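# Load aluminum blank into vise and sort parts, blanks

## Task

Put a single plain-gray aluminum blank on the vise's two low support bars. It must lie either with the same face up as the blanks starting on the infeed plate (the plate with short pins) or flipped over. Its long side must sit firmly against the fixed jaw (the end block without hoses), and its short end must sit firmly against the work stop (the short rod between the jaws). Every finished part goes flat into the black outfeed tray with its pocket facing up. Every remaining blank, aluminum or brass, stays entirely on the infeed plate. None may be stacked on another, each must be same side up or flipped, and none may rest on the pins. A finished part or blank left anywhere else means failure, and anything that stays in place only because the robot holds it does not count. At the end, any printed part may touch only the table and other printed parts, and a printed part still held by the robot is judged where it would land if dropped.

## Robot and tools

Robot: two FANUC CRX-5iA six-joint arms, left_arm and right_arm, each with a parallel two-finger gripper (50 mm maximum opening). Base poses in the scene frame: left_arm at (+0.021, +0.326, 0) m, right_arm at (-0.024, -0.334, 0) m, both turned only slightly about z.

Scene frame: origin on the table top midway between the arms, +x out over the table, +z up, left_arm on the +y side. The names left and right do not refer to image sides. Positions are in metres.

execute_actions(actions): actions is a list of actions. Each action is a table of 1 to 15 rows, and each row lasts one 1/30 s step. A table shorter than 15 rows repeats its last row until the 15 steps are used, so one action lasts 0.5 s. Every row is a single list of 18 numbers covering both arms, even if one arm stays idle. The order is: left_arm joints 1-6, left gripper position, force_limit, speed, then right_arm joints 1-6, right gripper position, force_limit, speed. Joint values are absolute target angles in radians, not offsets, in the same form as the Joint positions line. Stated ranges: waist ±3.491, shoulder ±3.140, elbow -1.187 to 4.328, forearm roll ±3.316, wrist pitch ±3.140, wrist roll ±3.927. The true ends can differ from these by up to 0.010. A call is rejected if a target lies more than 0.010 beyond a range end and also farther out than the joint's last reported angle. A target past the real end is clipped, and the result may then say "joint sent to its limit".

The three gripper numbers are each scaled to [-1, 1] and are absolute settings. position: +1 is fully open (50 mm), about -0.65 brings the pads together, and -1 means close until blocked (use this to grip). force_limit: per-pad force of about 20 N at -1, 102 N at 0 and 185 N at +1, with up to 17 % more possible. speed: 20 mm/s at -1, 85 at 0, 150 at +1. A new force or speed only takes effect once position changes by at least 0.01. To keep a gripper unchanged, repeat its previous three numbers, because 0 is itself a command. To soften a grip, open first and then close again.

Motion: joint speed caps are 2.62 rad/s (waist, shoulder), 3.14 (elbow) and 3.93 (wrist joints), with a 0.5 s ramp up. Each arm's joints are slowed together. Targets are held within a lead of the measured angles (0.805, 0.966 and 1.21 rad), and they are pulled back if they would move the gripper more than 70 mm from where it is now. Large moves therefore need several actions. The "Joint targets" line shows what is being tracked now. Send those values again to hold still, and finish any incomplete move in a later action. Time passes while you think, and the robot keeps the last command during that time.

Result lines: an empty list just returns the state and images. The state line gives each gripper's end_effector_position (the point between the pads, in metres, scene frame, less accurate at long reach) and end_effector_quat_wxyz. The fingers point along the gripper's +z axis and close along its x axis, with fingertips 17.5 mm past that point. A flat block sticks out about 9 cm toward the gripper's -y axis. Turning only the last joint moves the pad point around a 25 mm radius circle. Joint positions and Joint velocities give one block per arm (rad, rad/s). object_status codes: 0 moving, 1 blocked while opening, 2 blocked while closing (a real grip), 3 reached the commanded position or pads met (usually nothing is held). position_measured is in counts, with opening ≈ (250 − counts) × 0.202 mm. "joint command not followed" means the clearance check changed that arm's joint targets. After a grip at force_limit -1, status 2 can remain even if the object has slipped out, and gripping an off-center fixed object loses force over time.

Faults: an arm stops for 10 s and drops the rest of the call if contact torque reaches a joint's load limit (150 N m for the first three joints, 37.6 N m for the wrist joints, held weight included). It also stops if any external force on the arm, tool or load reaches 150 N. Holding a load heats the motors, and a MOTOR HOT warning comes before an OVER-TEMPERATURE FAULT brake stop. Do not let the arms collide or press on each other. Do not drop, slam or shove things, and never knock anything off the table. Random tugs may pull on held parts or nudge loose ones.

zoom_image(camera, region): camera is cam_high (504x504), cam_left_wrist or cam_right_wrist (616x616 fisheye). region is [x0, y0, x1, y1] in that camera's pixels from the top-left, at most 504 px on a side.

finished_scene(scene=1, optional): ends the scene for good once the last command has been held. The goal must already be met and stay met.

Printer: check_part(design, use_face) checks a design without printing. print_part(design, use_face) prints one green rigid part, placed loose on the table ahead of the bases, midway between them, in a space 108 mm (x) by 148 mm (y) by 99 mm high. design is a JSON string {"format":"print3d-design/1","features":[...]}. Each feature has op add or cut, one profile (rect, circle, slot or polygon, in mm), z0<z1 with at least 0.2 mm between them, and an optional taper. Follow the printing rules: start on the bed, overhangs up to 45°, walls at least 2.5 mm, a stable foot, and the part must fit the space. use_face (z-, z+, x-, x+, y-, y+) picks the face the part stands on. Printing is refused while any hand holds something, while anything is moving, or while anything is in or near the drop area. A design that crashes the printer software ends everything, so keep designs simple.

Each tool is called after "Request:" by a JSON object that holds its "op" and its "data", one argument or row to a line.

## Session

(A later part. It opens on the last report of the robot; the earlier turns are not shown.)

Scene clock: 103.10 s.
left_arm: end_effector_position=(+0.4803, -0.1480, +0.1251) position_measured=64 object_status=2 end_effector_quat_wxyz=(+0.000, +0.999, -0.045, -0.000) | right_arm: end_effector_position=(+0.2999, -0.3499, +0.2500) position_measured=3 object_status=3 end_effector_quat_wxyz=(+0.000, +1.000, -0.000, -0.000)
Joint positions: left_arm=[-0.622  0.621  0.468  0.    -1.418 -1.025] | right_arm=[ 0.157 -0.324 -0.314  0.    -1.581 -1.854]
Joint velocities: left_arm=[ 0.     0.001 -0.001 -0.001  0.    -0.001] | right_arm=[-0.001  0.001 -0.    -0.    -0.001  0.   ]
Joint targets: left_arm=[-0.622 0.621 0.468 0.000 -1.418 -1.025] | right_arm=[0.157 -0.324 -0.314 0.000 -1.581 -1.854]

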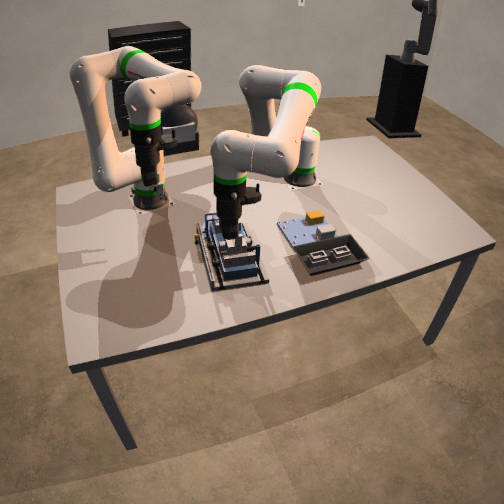

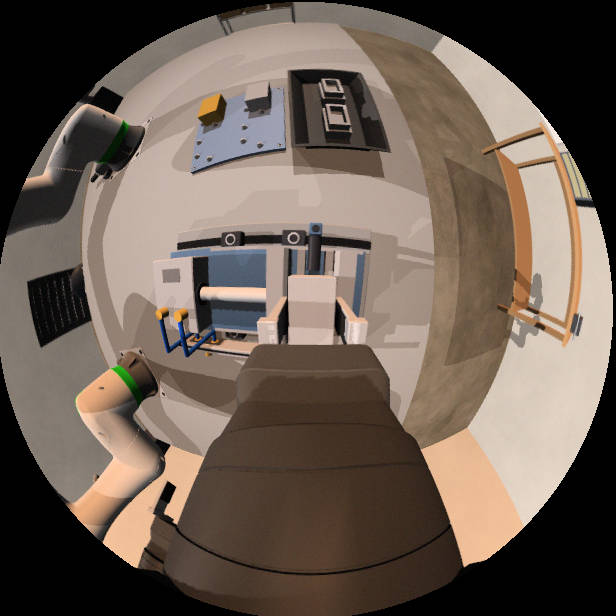

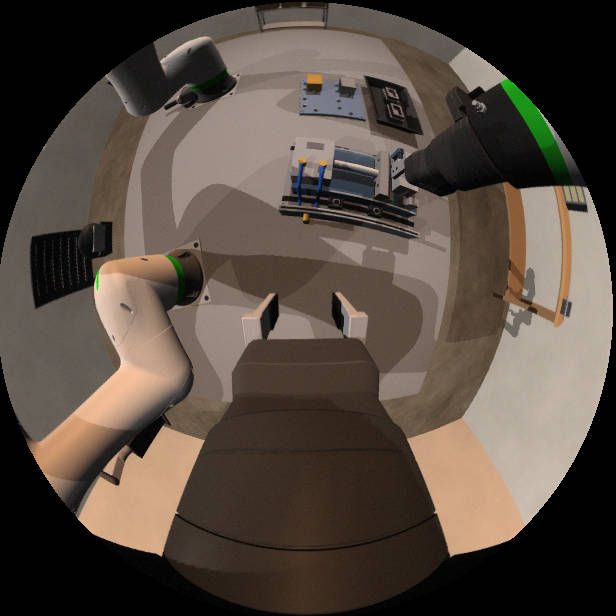

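Request:
{"op": "execute_actions", "data": {
  "actions": [
    [[-0.6219,0.6213,0.4641,0,-1.4136,-1.0249,-1,0,0, 0.1575,-0.3237,-0.3137,0,-1.5809,-1.8543,1,0,0]]
  ]
}}

Scene clock: 104.00 s.
left_arm: end_effector_position=(+0.4803, -0.1479, +0.1231) position_measured=64 object_status=2 end_effector_quat_wxyz=(-0.000, +0.999, -0.045, +0.000) | right_arm: end_effector_position=(+0.2999, -0.3499, +0.2500) position_measured=3 object_status=3 end_effector_quat_wxyz=(+0.000, +1.000, -0.000, -0.000)
Joint positions: left_arm=[-0.622  0.621  0.464 -0.    -1.414 -1.025] | right_arm=[ 0.157 -0.324 -0.314  0.    -1.581 -1.854]
Joint velocities: left_arm=[ 0.     0.     0.001 -0.001  0.     0.   ] | right_arm=[ 0.002 -0.001  0.001 -0.001 -0.     0.   ]
Joint targets: left_arm=[-0.622 0.621 0.464 0.000 -1.414 -1.025] | right_arm=[0.157 -0.324 -0.314 0.000 -1.581 -1.854]

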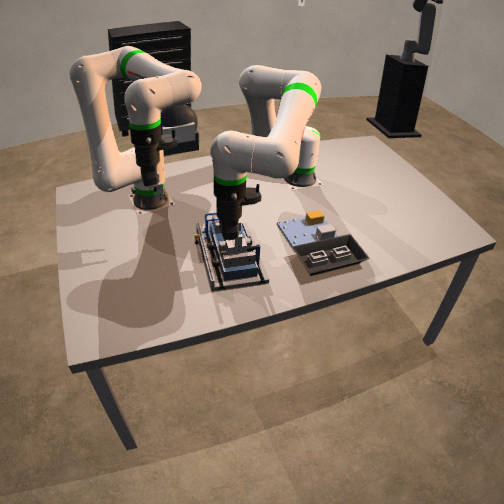

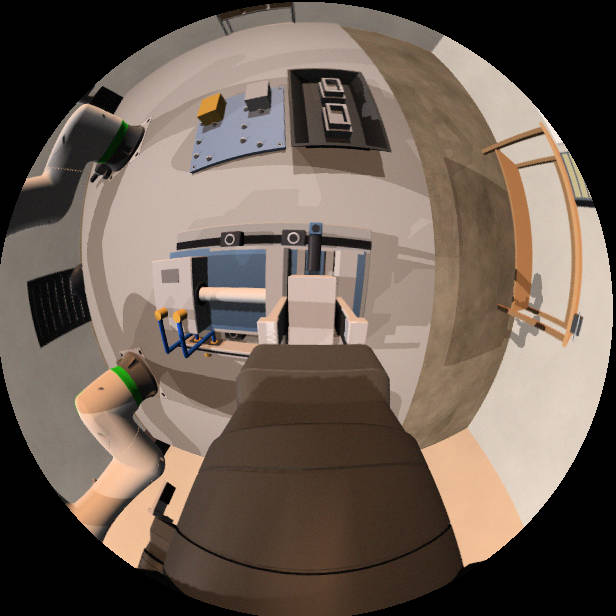

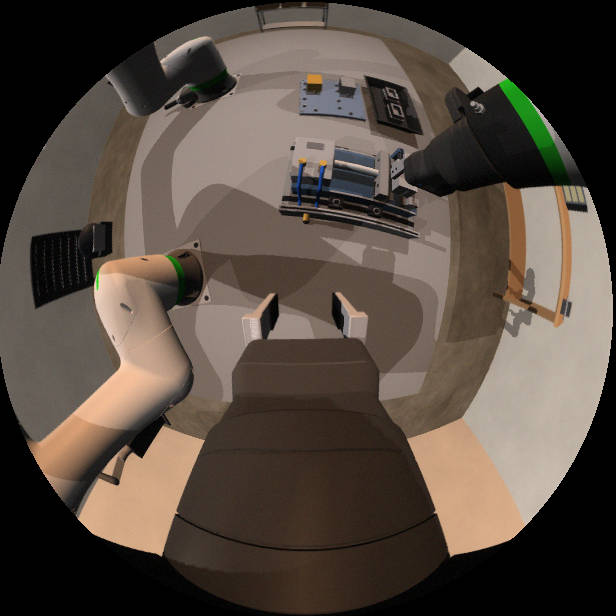

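Request:
{"op": "execute_actions", "data": {
  "actions": [
    [[-0.6219,0.6220,0.4606,0,-1.4093,-1.0249,-1,0,0, 0.1575,-0.3237,-0.3137,0,-1.5809,-1.8543,1,0,0]]
  ]
}}

Scene clock: 104.93 s.
left_arm: end_effector_position=(+0.4803, -0.1479, +0.1211) position_measured=64 object_status=2 end_effector_quat_wxyz=(+0.000, +0.999, -0.045, +0.000) | right_arm: end_effector_position=(+0.2999, -0.3499, +0.2500) position_measured=3 object_status=3 end_effector_quat_wxyz=(+0.000, +1.000, -0.000, -0.000)
Joint positions: left_arm=[-0.622  0.622  0.461  0.    -1.409 -1.025] | right_arm=[ 0.157 -0.324 -0.314  0.    -1.581 -1.854]
Joint velocities: left_arm=[ 0.001 -0.    -0.001 -0.002  0.    -0.002] | right_arm=[ 0.  0. -0.  0. -0.  0.]
Joint targets: left_arm=[-0.622 0.622 0.461 0.000 -1.409 -1.025] | right_arm=[0.157 -0.324 -0.314 0.000 -1.581 -1.854]

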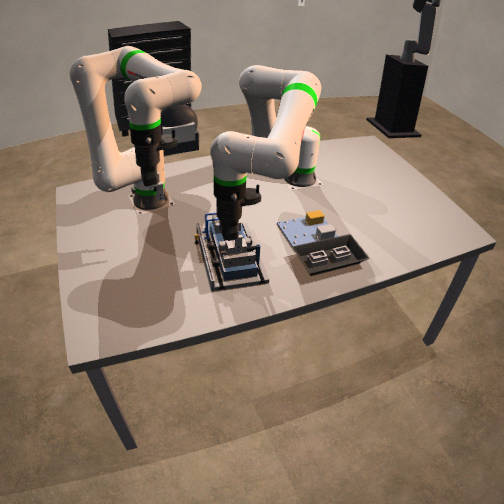

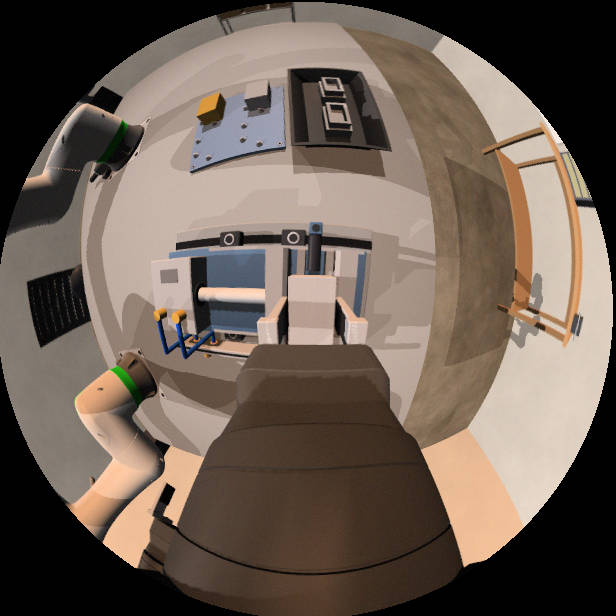

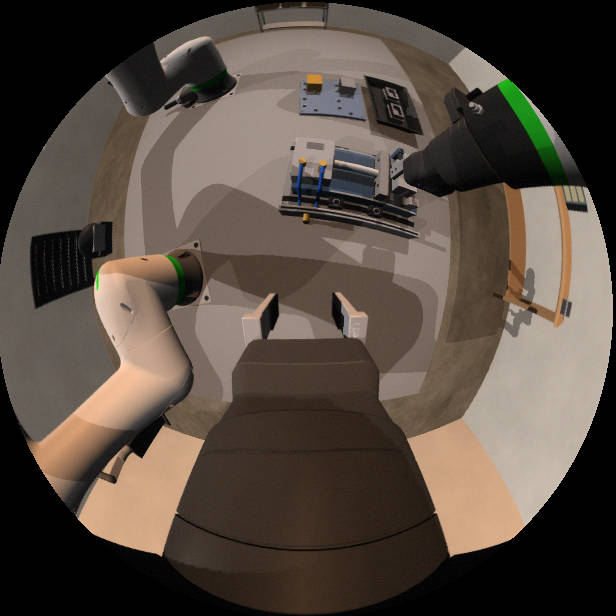

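Request:
{"op": "execute_actions", "data": {
  "actions": [
    [[-0.6219,0.6228,0.4570,0,-1.4050,-1.0249,-1,0,0, 0.1575,-0.3237,-0.3137,0,-1.5809,-1.8543,1,0,0]]
  ]
}}

Scene clock: 105.73 s.
left_arm: end_effector_position=(+0.4802, -0.1479, +0.1191) position_measured=64 object_status=2 end_effector_quat_wxyz=(+0.000, +0.999, -0.045, +0.000) | right_arm: end_effector_position=(+0.2999, -0.3499, +0.2500) position_measured=3 object_status=3 end_effector_quat_wxyz=(+0.000, +1.000, -0.000, -0.000)
Joint positions: left_arm=[-0.622  0.623  0.457  0.    -1.405 -1.025] | right_arm=[ 0.157 -0.324 -0.314  0.    -1.581 -1.854]
Joint velocities: left_arm=[ 0.     0.    -0.001  0.    -0.     0.003] | right_arm=[-0.001 -0.001 -0.001  0.    -0.     0.001]
Joint targets: left_arm=[-0.622 0.623 0.457 0.000 -1.405 -1.025] | right_arm=[0.157 -0.324 -0.314 0.000 -1.581 -1.854]

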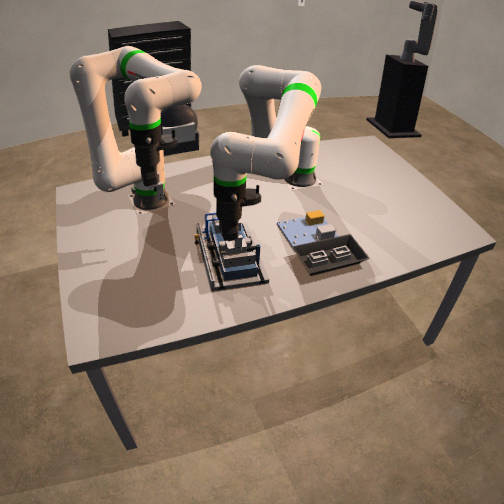

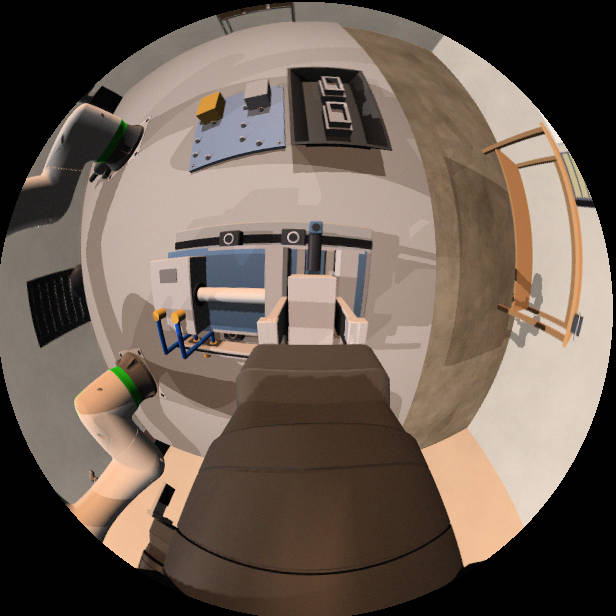

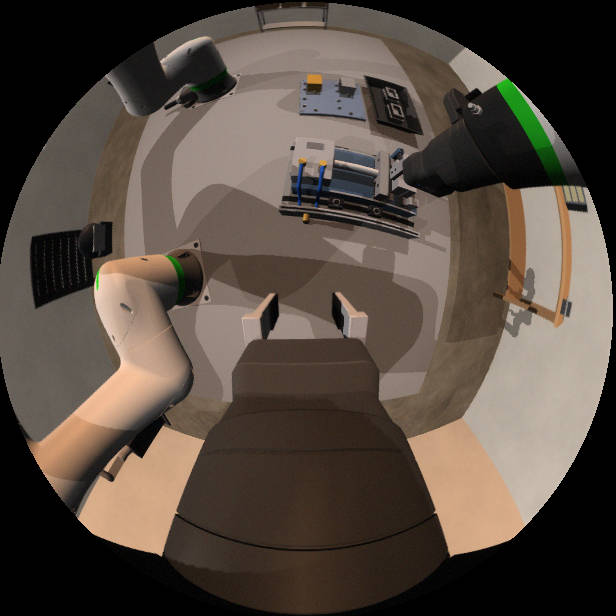

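Request:
{"op": "execute_actions", "data": {
  "actions": [
    [[-0.6219,0.6235,0.4535,0,-1.4008,-1.0249,-1,0,0, 0.1575,-0.3237,-0.3137,0,-1.5809,-1.8543,1,0,0]]
  ]
}}

Scene clock: 106.50 s.
left_arm: end_effector_position=(+0.4802, -0.1478, +0.1172) position_measured=64 object_status=2 end_effector_quat_wxyz=(+0.000, +0.999, -0.045, +0.000) | right_arm: end_effector_position=(+0.2999, -0.3499, +0.2500) position_measured=3 object_status=3 end_effector_quat_wxyz=(+0.000, +1.000, -0.000, -0.000)
Joint positions: left_arm=[-0.622  0.623  0.454 -0.    -1.401 -1.025] | right_arm=[ 0.157 -0.324 -0.314  0.    -1.581 -1.854]
Joint velocities: left_arm=[ 0.001  0.001 -0.    -0.     0.     0.001] | right_arm=[-0.    -0.001 -0.     0.     0.    -0.   ]
Joint targets: left_arm=[-0.622 0.623 0.453 0.000 -1.401 -1.025] | right_arm=[0.157 -0.324 -0.314 0.000 -1.581 -1.854]

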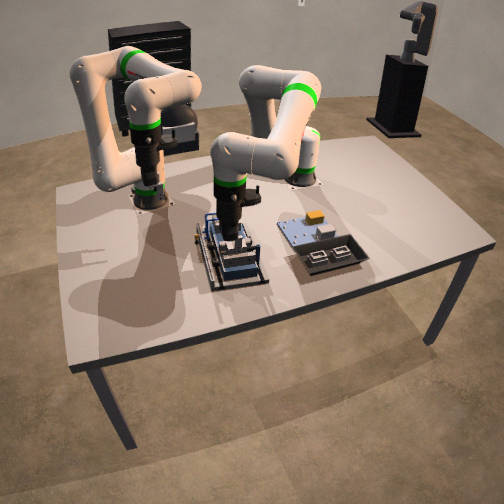

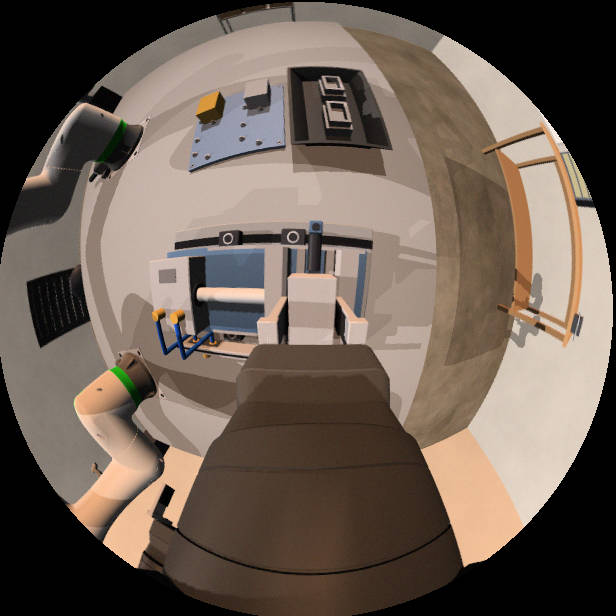

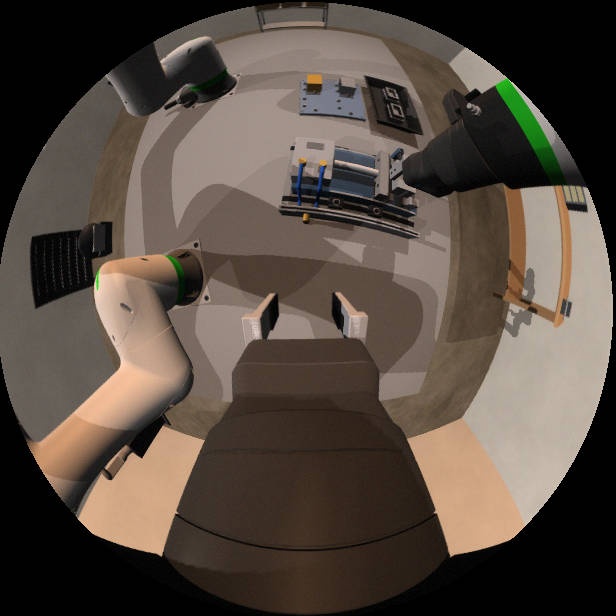

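Request:
{"op": "execute_actions", "data": {
  "actions": [
    [[-0.6219,0.6235,0.4535,0,-1.4008,-1.0249,1,0,0, 0.1575,-0.3237,-0.3137,0,-1.5809,-1.8543,1,0,0]]
  ]
}}

Request:
{"op": "zoom_image", "data": {
  "camera": "cam_left_wrist",
  "region": [220, 210, 400, 350]
}}

Scene clock: 109.37 s.
left_arm: end_effector_position=(+0.4802, -0.1478, +0.1171) position_measured=3 object_status=3 end_effector_quat_wxyz=(-0.000, +0.999, -0.045, -0.000) | right_arm: end_effector_position=(+0.2999, -0.3499, +0.2500) position_measured=3 object_status=3 end_effector_quat_wxyz=(+0.000, +1.000, -0.000, -0.000)
Joint positions: left_arm=[-0.622  0.624  0.453 -0.    -1.401 -1.025] | right_arm=[ 0.158 -0.324 -0.314 -0.    -1.581 -1.854]
Joint velocities: left_arm=[-0.001 -0.    -0.     0.     0.     0.001] | right_arm=[ 0.001 -0.002  0.001  0.     0.001 -0.001]
Joint targets: left_arm=[-0.622 0.623 0.453 0.000 -1.401 -1.025] | right_arm=[0.157 -0.324 -0.314 0.000 -1.581 -1.854]

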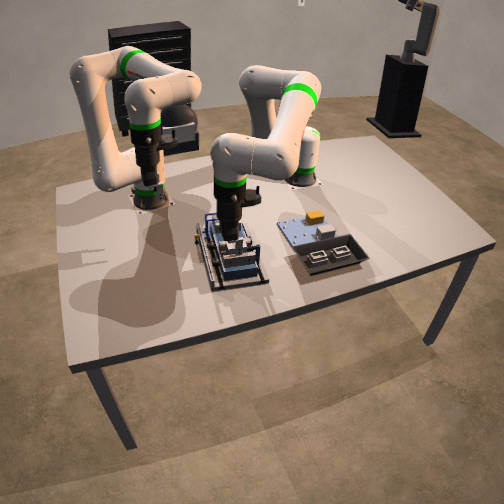

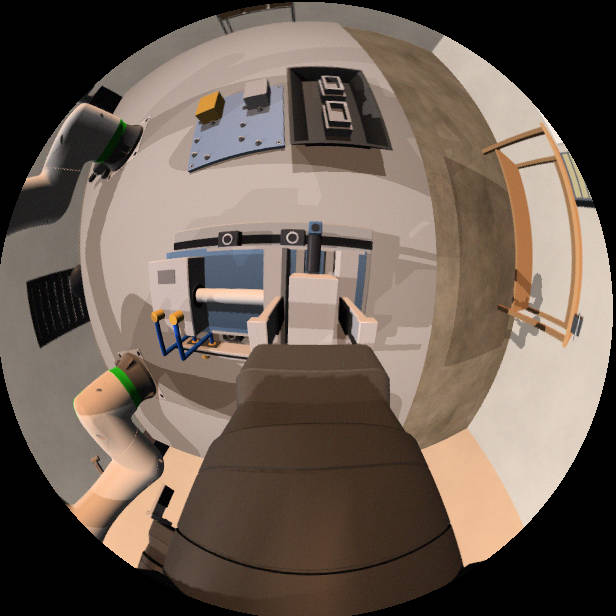

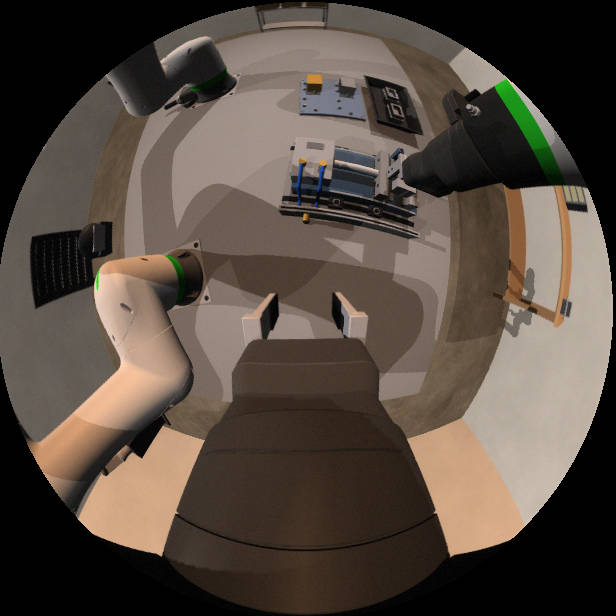

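Region (220, 210, 400, 350) of cam_left_wrist's 616x616 image, scaled by 2.800, with more detail than that image has.

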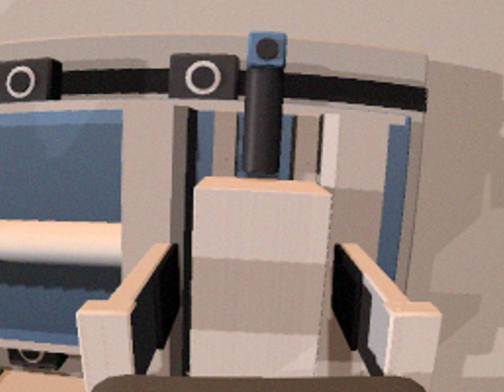

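Request:
{"op": "execute_actions", "data": {
  "actions": [
    [[-0.6219,0.6235,0.4535,0,-1.4008,-1.0249,-1,-1,0, 0.1575,-0.3237,-0.3137,0,-1.5809,-1.8543,1,0,0]],
    [[-0.6219,0.6235,0.4535,0,-1.4008,-1.0249,-1,-1,0, 0.1575,-0.3237,-0.3137,0,-1.5809,-1.8543,1,0,0]]
  ]
}}

Scene clock: 111.90 s.
left_arm: end_effector_position=(+0.4801, -0.1478, +0.1171) position_measured=57 object_status=2 end_effector_quat_wxyz=(-0.000, +0.999, -0.045, -0.000) | right_arm: end_effector_position=(+0.2999, -0.3499, +0.2500) position_measured=3 object_status=3 end_effector_quat_wxyz=(+0.000, +1.000, -0.000, -0.000)
Joint positions: left_arm=[-0.622  0.623  0.454  0.    -1.401 -1.025] | right_arm=[ 0.158 -0.324 -0.314 -0.    -1.581 -1.854]
Joint velocities: left_arm=[-0.    -0.     0.001 -0.002  0.    -0.   ] | right_arm=[-0.    -0.001 -0.001  0.001 -0.001  0.   ]
Joint targets: left_arm=[-0.622 0.623 0.453 0.000 -1.401 -1.025] | right_arm=[0.157 -0.324 -0.314 0.000 -1.581 -1.854]

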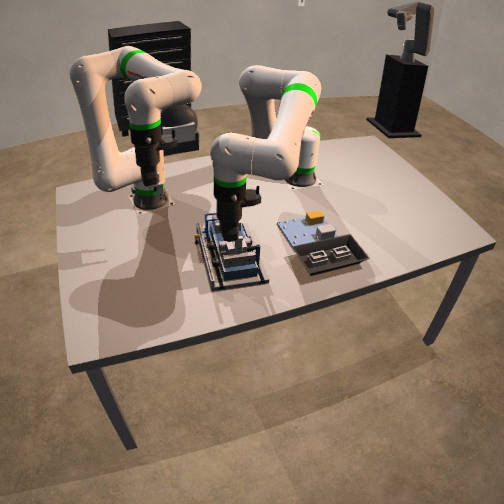

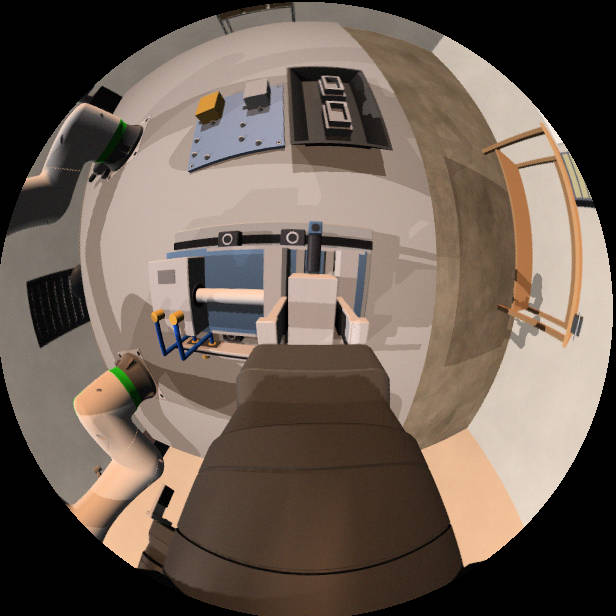

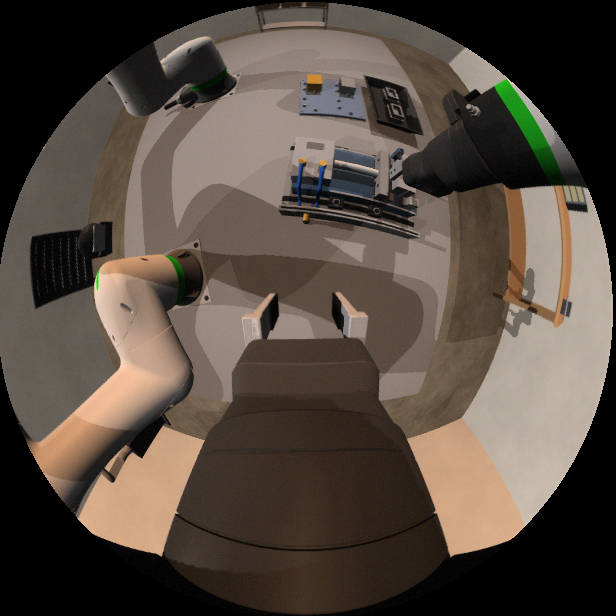

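Request:
{"op": "execute_actions", "data": {
  "actions": [
    [[-0.6166,0.6168,0.4431,0,-1.3970,-1.0302,-1,-1,0, 0.1575,-0.3237,-0.3137,0,-1.5809,-1.8543,1,0,0]]
  ]
}}

Scene clock: 112.67 s.
left_arm: end_effector_position=(+0.4808, -0.1440, +0.1172) position_measured=57 object_status=2 end_effector_quat_wxyz=(+0.000, +0.999, -0.045, +0.000) | right_arm: end_effector_position=(+0.2999, -0.3499, +0.2500) position_measured=3 object_status=3 end_effector_quat_wxyz=(+0.000, +1.000, -0.000, -0.000)
Joint positions: left_arm=[-0.617  0.617  0.443 -0.    -1.397 -1.03 ] | right_arm=[ 0.157 -0.324 -0.314  0.    -1.581 -1.854]
Joint velocities: left_arm=[-0.    -0.    -0.001  0.001  0.001 -0.001] | right_arm=[-0.001  0.     0.    -0.     0.001 -0.   ]
Joint targets: left_arm=[-0.617 0.617 0.443 0.000 -1.397 -1.030] | right_arm=[0.157 -0.324 -0.314 0.000 -1.581 -1.854]

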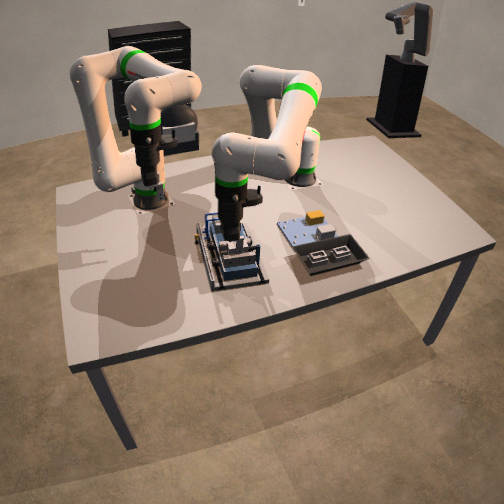

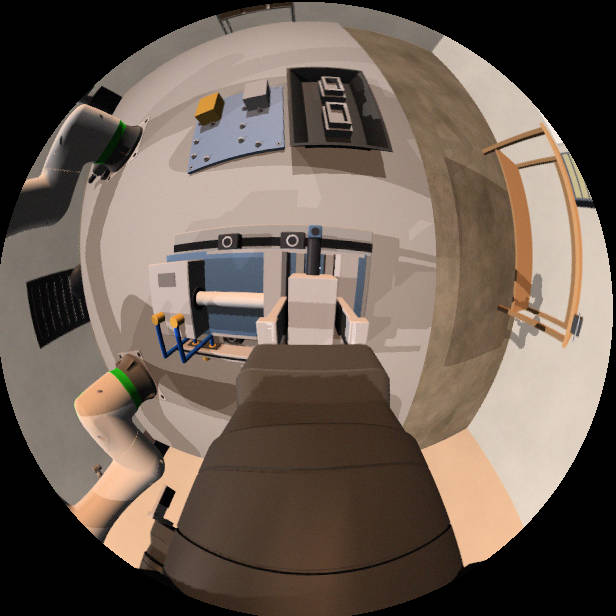

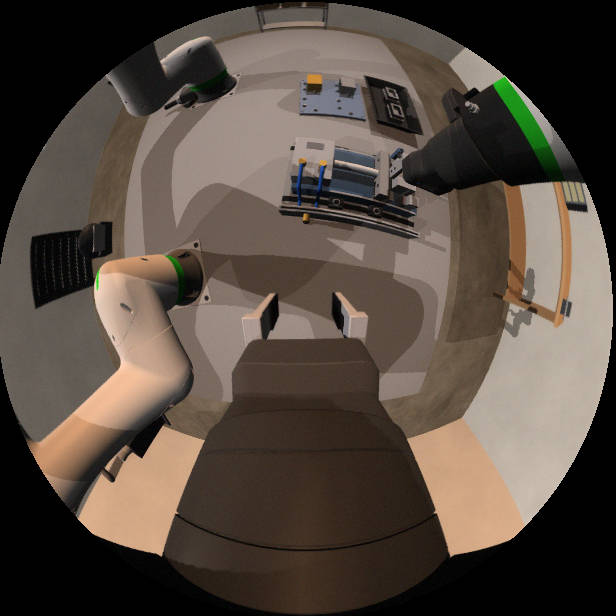

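Request:
{"op": "execute_actions", "data": {
  "actions": []
}}

Scene clock: 115.10 s.
left_arm: end_effector_position=(+0.4808, -0.1439, +0.1171) position_measured=57 object_status=2 end_effector_quat_wxyz=(+0.000, +0.999, -0.045, +0.000) | right_arm: end_effector_position=(+0.2999, -0.3499, +0.2500) position_measured=3 object_status=3 end_effector_quat_wxyz=(+0.000, +1.000, -0.000, -0.000)
Joint positions: left_arm=[-0.617  0.617  0.443  0.    -1.397 -1.03 ] | right_arm=[ 0.157 -0.324 -0.314 -0.    -1.581 -1.854]
Joint velocities: left_arm=[-0.001 -0.     0.     0.    -0.     0.001] | right_arm=[ 0. -0. -0.  0.  0. -0.]
Joint targets: left_arm=[-0.617 0.617 0.443 0.000 -1.397 -1.030] | right_arm=[0.157 -0.324 -0.314 0.000 -1.581 -1.854]

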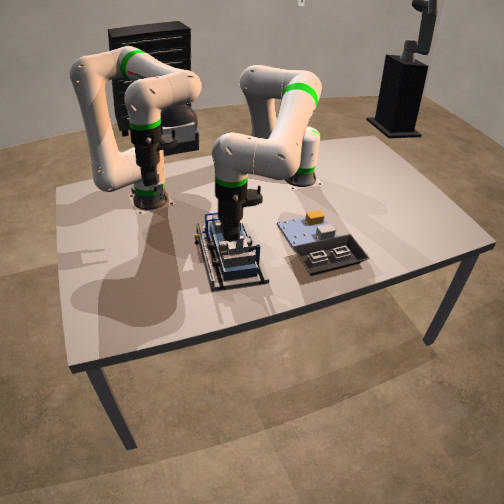

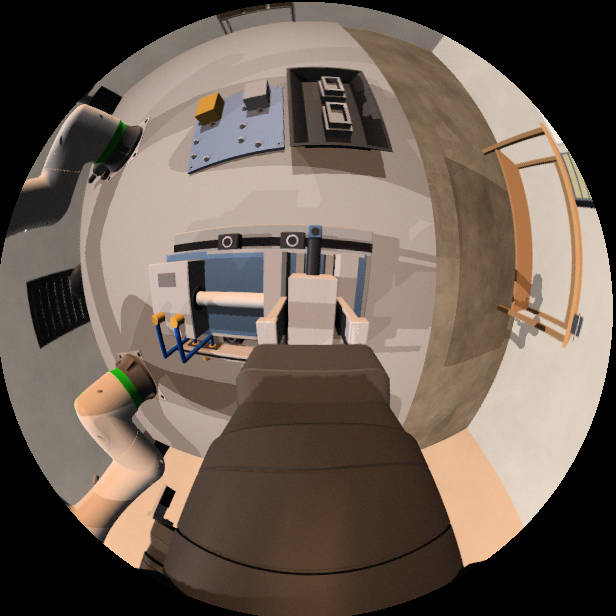

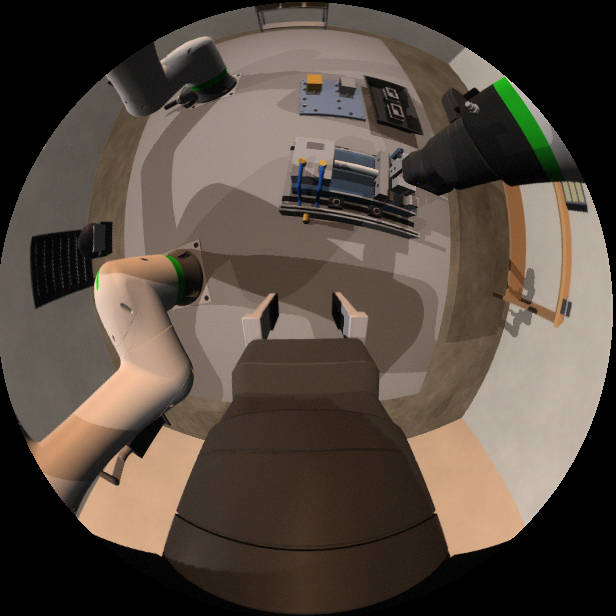

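Request:
{"op": "zoom_image", "data": {
  "camera": "cam_left_wrist",
  "region": [200, 200, 420, 360]
}}

Region (200, 200, 420, 360) of cam_left_wrist's 616x616 image, scaled by 2.291, with more detail than that image has; it fills the top 367 rows of this view, and the rest is white.

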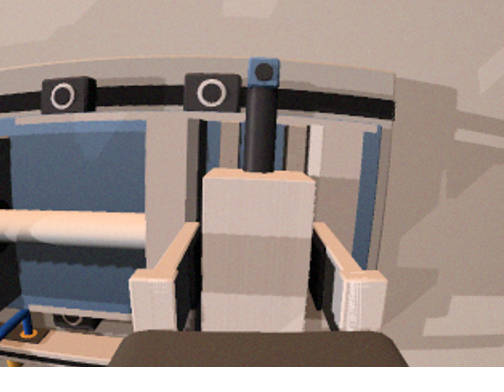

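Request:
{"op": "execute_actions", "data": {
  "actions": [
    [[-0.6140,0.6135,0.4379,0,-1.3952,-1.0329,-1,-1,0,0.1575,-0.3237,-0.3137,0,-1.5809,-1.8543,1,0,0]]
  ]
}}

Scene clock: 116.93 s.
left_arm: end_effector_position=(+0.4810, -0.1420, +0.1171) position_measured=57 object_status=2 end_effector_quat_wxyz=(+0.000, +0.999, -0.045, -0.000) | right_arm: end_effector_position=(+0.2999, -0.3499, +0.2500) position_measured=3 object_status=3 end_effector_quat_wxyz=(+0.000, +1.000, -0.000, -0.000)
Joint positions: left_arm=[-0.614  0.614  0.438  0.    -1.395 -1.033] | right_arm=[ 0.157 -0.324 -0.314 -0.    -1.581 -1.854]
Joint velocities: left_arm=[ 0.001 -0.     0.    -0.     0.    -0.   ] | right_arm=[ 0.001 -0.    -0.     0.    -0.001  0.001]
Joint targets: left_arm=[-0.614 0.614 0.438 0.000 -1.395 -1.033] | right_arm=[0.157 -0.324 -0.314 0.000 -1.581 -1.854]

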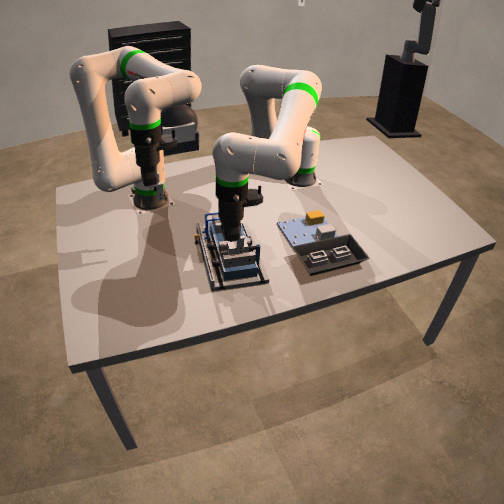

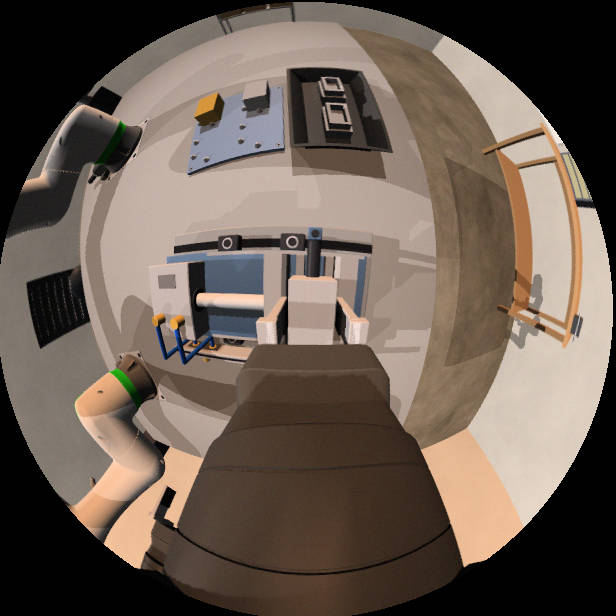

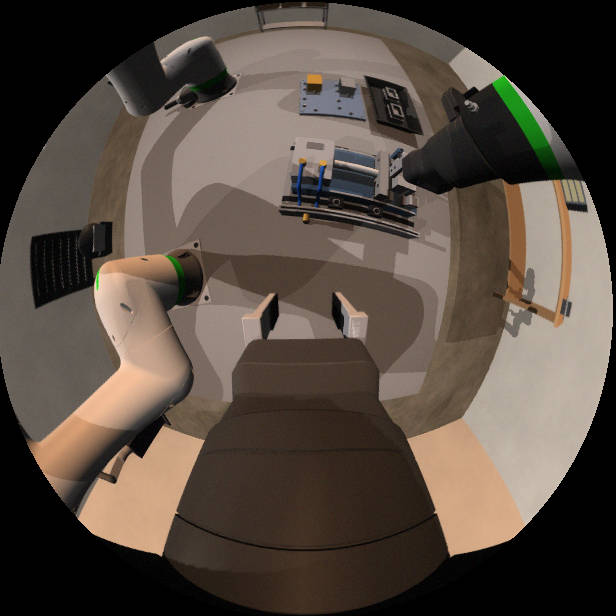

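Request:
{"op": "zoom_image", "data": {
  "camera": "cam_left_wrist",
  "region": [200, 200, 420, 360]
}}

Region (200, 200, 420, 360) of cam_left_wrist's 616x616 image, scaled by 2.291, with more detail than that image has; it fills the top 367 rows of this view, and the rest is white.

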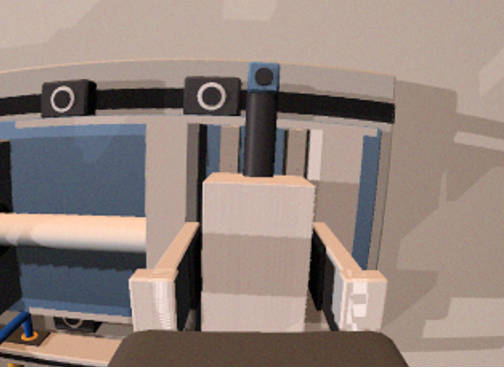

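Request:
{"op": "execute_actions", "data": {
  "actions": [
    [[-0.6140,0.6135,0.4379,0,-1.3952,-1.0329,1,-1,0,0.1575,-0.3237,-0.3137,0,-1.5809,-1.8543,1,0,0]],
    [[-0.6101,0.6239,0.4540,0,-1.4009,-1.0368,1,-1,0,0.1575,-0.3237,-0.3137,0,-1.5809,-1.8543,1,0,0]]
  ]
}}

Scene clock: 119.20 s.
left_arm: end_effector_position=(+0.4861, -0.1425, +0.1171) position_measured=3 object_status=3 end_effector_quat_wxyz=(+0.000, +0.999, -0.045, -0.000) | right_arm: end_effector_position=(+0.2999, -0.3499, +0.2500) position_measured=3 object_status=3 end_effector_quat_wxyz=(+0.000, +1.000, -0.000, -0.000)
Joint positions: left_arm=[-0.61   0.624  0.454  0.    -1.401 -1.037] | right_arm=[ 0.157 -0.324 -0.314 -0.    -1.581 -1.854]
Joint velocities: left_arm=[ 0.     0.001  0.001  0.    -0.    -0.   ] | right_arm=[-0.001  0.001  0.001  0.001 -0.001  0.001]
Joint targets: left_arm=[-0.610 0.624 0.454 0.000 -1.401 -1.037] | right_arm=[0.157 -0.324 -0.314 0.000 -1.581 -1.854]

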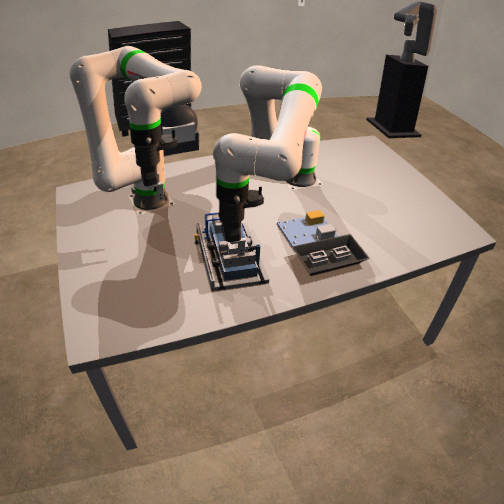

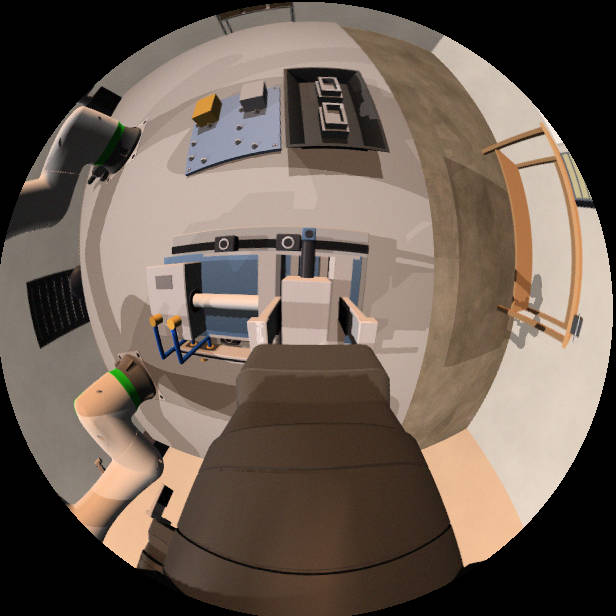

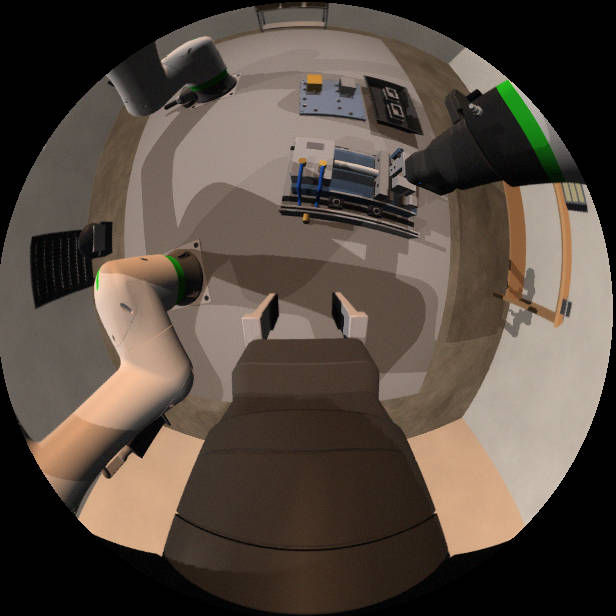

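Now close softly so the −x finger pushes the blank onto the fixed jaw.

Request:
{"op": "execute_actions", "data": {
  "actions": [
    [[-0.6101,0.6239,0.4540,0,-1.4009,-1.0368,-1,-1,-0.5,0.1575,-0.3237,-0.3137,0,-1.5809,-1.8543,1,0,0]],
    [[-0.6101,0.6239,0.4540,0,-1.4009,-1.0368,-1,-1,-0.5,0.1575,-0.3237,-0.3137,0,-1.5809,-1.8543,1,0,0]]
  ]
}}

Scene clock: 120.47 s.
left_arm: end_effector_position=(+0.4861, -0.1425, +0.1170) position_measured=20 object_status=2 end_effector_quat_wxyz=(+0.000, +0.999, -0.045, +0.000) | right_arm: end_effector_position=(+0.2999, -0.3499, +0.2500) position_measured=3 object_status=3 end_effector_quat_wxyz=(+0.000, +1.000, -0.000, -0.000)
Joint positions: left_arm=[-0.61   0.624  0.454 -0.    -1.401 -1.037] | right_arm=[ 0.158 -0.324 -0.314 -0.    -1.581 -1.854]
Joint velocities: left_arm=[-0.001 -0.     0.    -0.001  0.     0.   ] | right_arm=[-0.001  0.    -0.001  0.    -0.001  0.001]
Joint targets: left_arm=[-0.610 0.624 0.454 0.000 -1.401 -1.037] | right_arm=[0.157 -0.324 -0.314 0.000 -1.581 -1.854]

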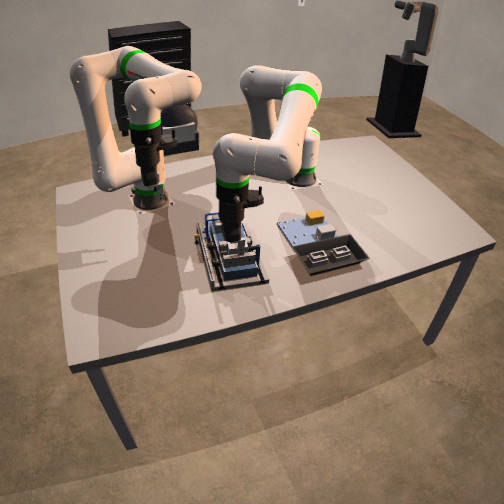

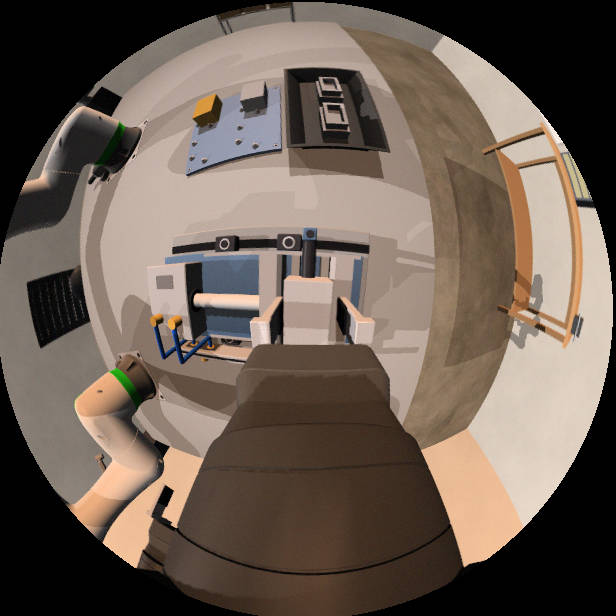

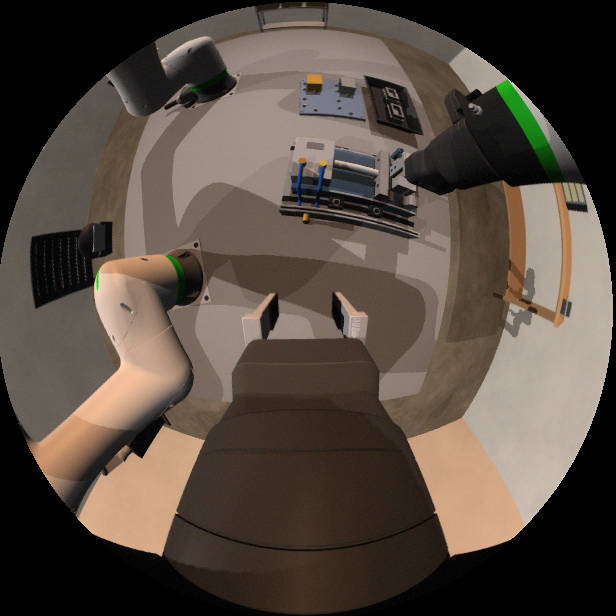

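Request:
{"op": "zoom_image", "data": {
  "camera": "cam_left_wrist",
  "region": [200, 200, 420, 360]
}}

Region (200, 200, 420, 360) of cam_left_wrist's 616x616 image, scaled by 2.291, with more detail than that image has; it fills the top 367 rows of this view, and the rest is white.

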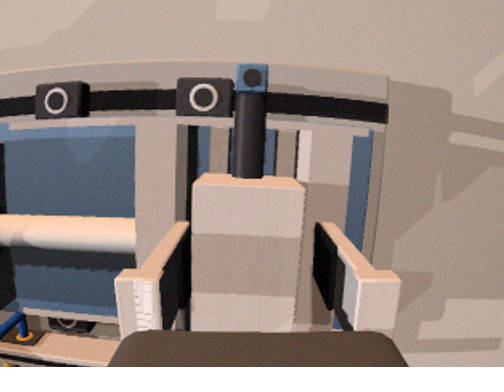

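Request:
{"op": "execute_actions", "data": {
  "actions": [
    [[-0.6101,0.6239,0.4540,0,-1.4009,-1.0368,1,-1,0,0.1575,-0.3237,-0.3137,0,-1.5809,-1.8543,1,0,0]],
    [[-0.6101,0.6054,0.5425,0,-1.5079,-1.0368,1,-1,0,0.1575,-0.3237,-0.3137,0,-1.5809,-1.8543,1,0,0]],
    [[-0.6101,0.6054,0.5425,0,-1.5079,-1.0368,1,-1,0,0.1575,-0.3237,-0.3137,0,-1.5809,-1.8543,1,0,0]]
  ]
}}

Scene clock: 122.97 s.
left_arm: end_effector_position=(+0.4854, -0.1420, +0.1671) position_measured=3 object_status=3 end_effector_quat_wxyz=(-0.000, +0.999, -0.045, -0.000) | right_arm: end_effector_position=(+0.2999, -0.3499, +0.2500) position_measured=3 object_status=3 end_effector_quat_wxyz=(+0.000, +1.000, -0.000, -0.000)
Joint positions: left_arm=[-0.61   0.605  0.542 -0.    -1.508 -1.037] | right_arm=[ 0.157 -0.324 -0.314 -0.    -1.581 -1.854]
Joint velocities: left_arm=[ 0.    -0.    -0.     0.001 -0.     0.   ] | right_arm=[-0.    -0.001  0.     0.001  0.001  0.   ]
Joint targets: left_arm=[-0.610 0.605 0.542 0.000 -1.508 -1.037] | right_arm=[0.157 -0.324 -0.314 0.000 -1.581 -1.854]

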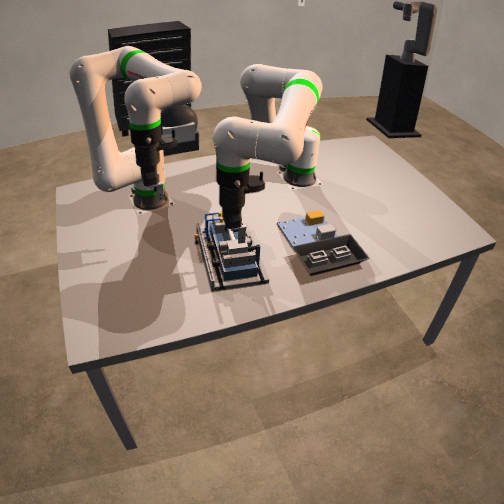

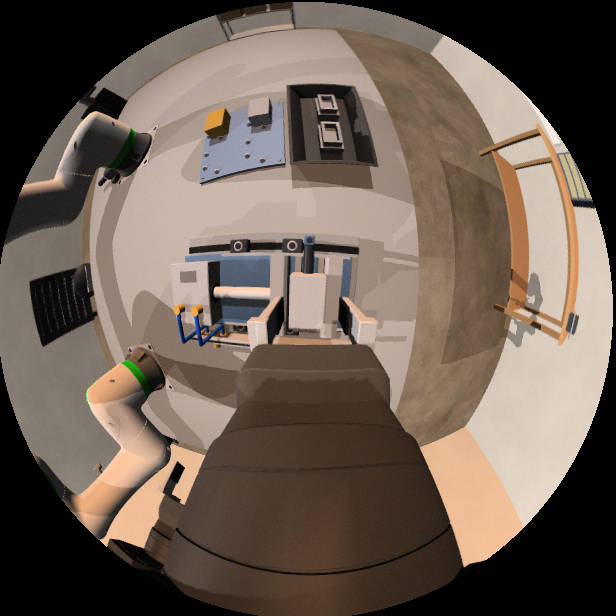

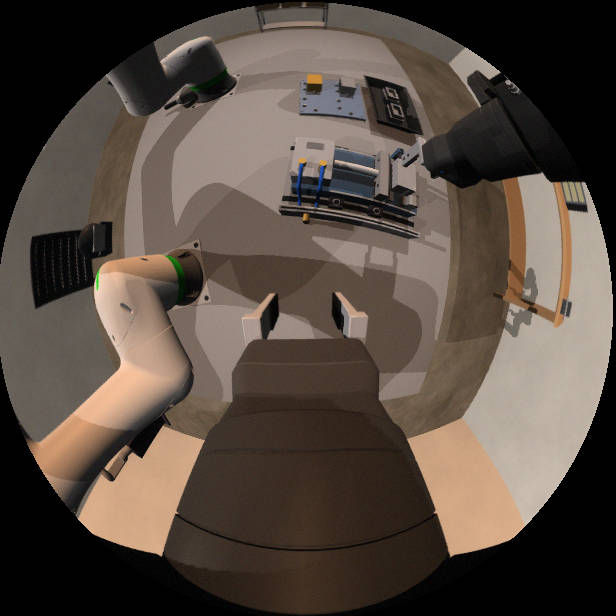

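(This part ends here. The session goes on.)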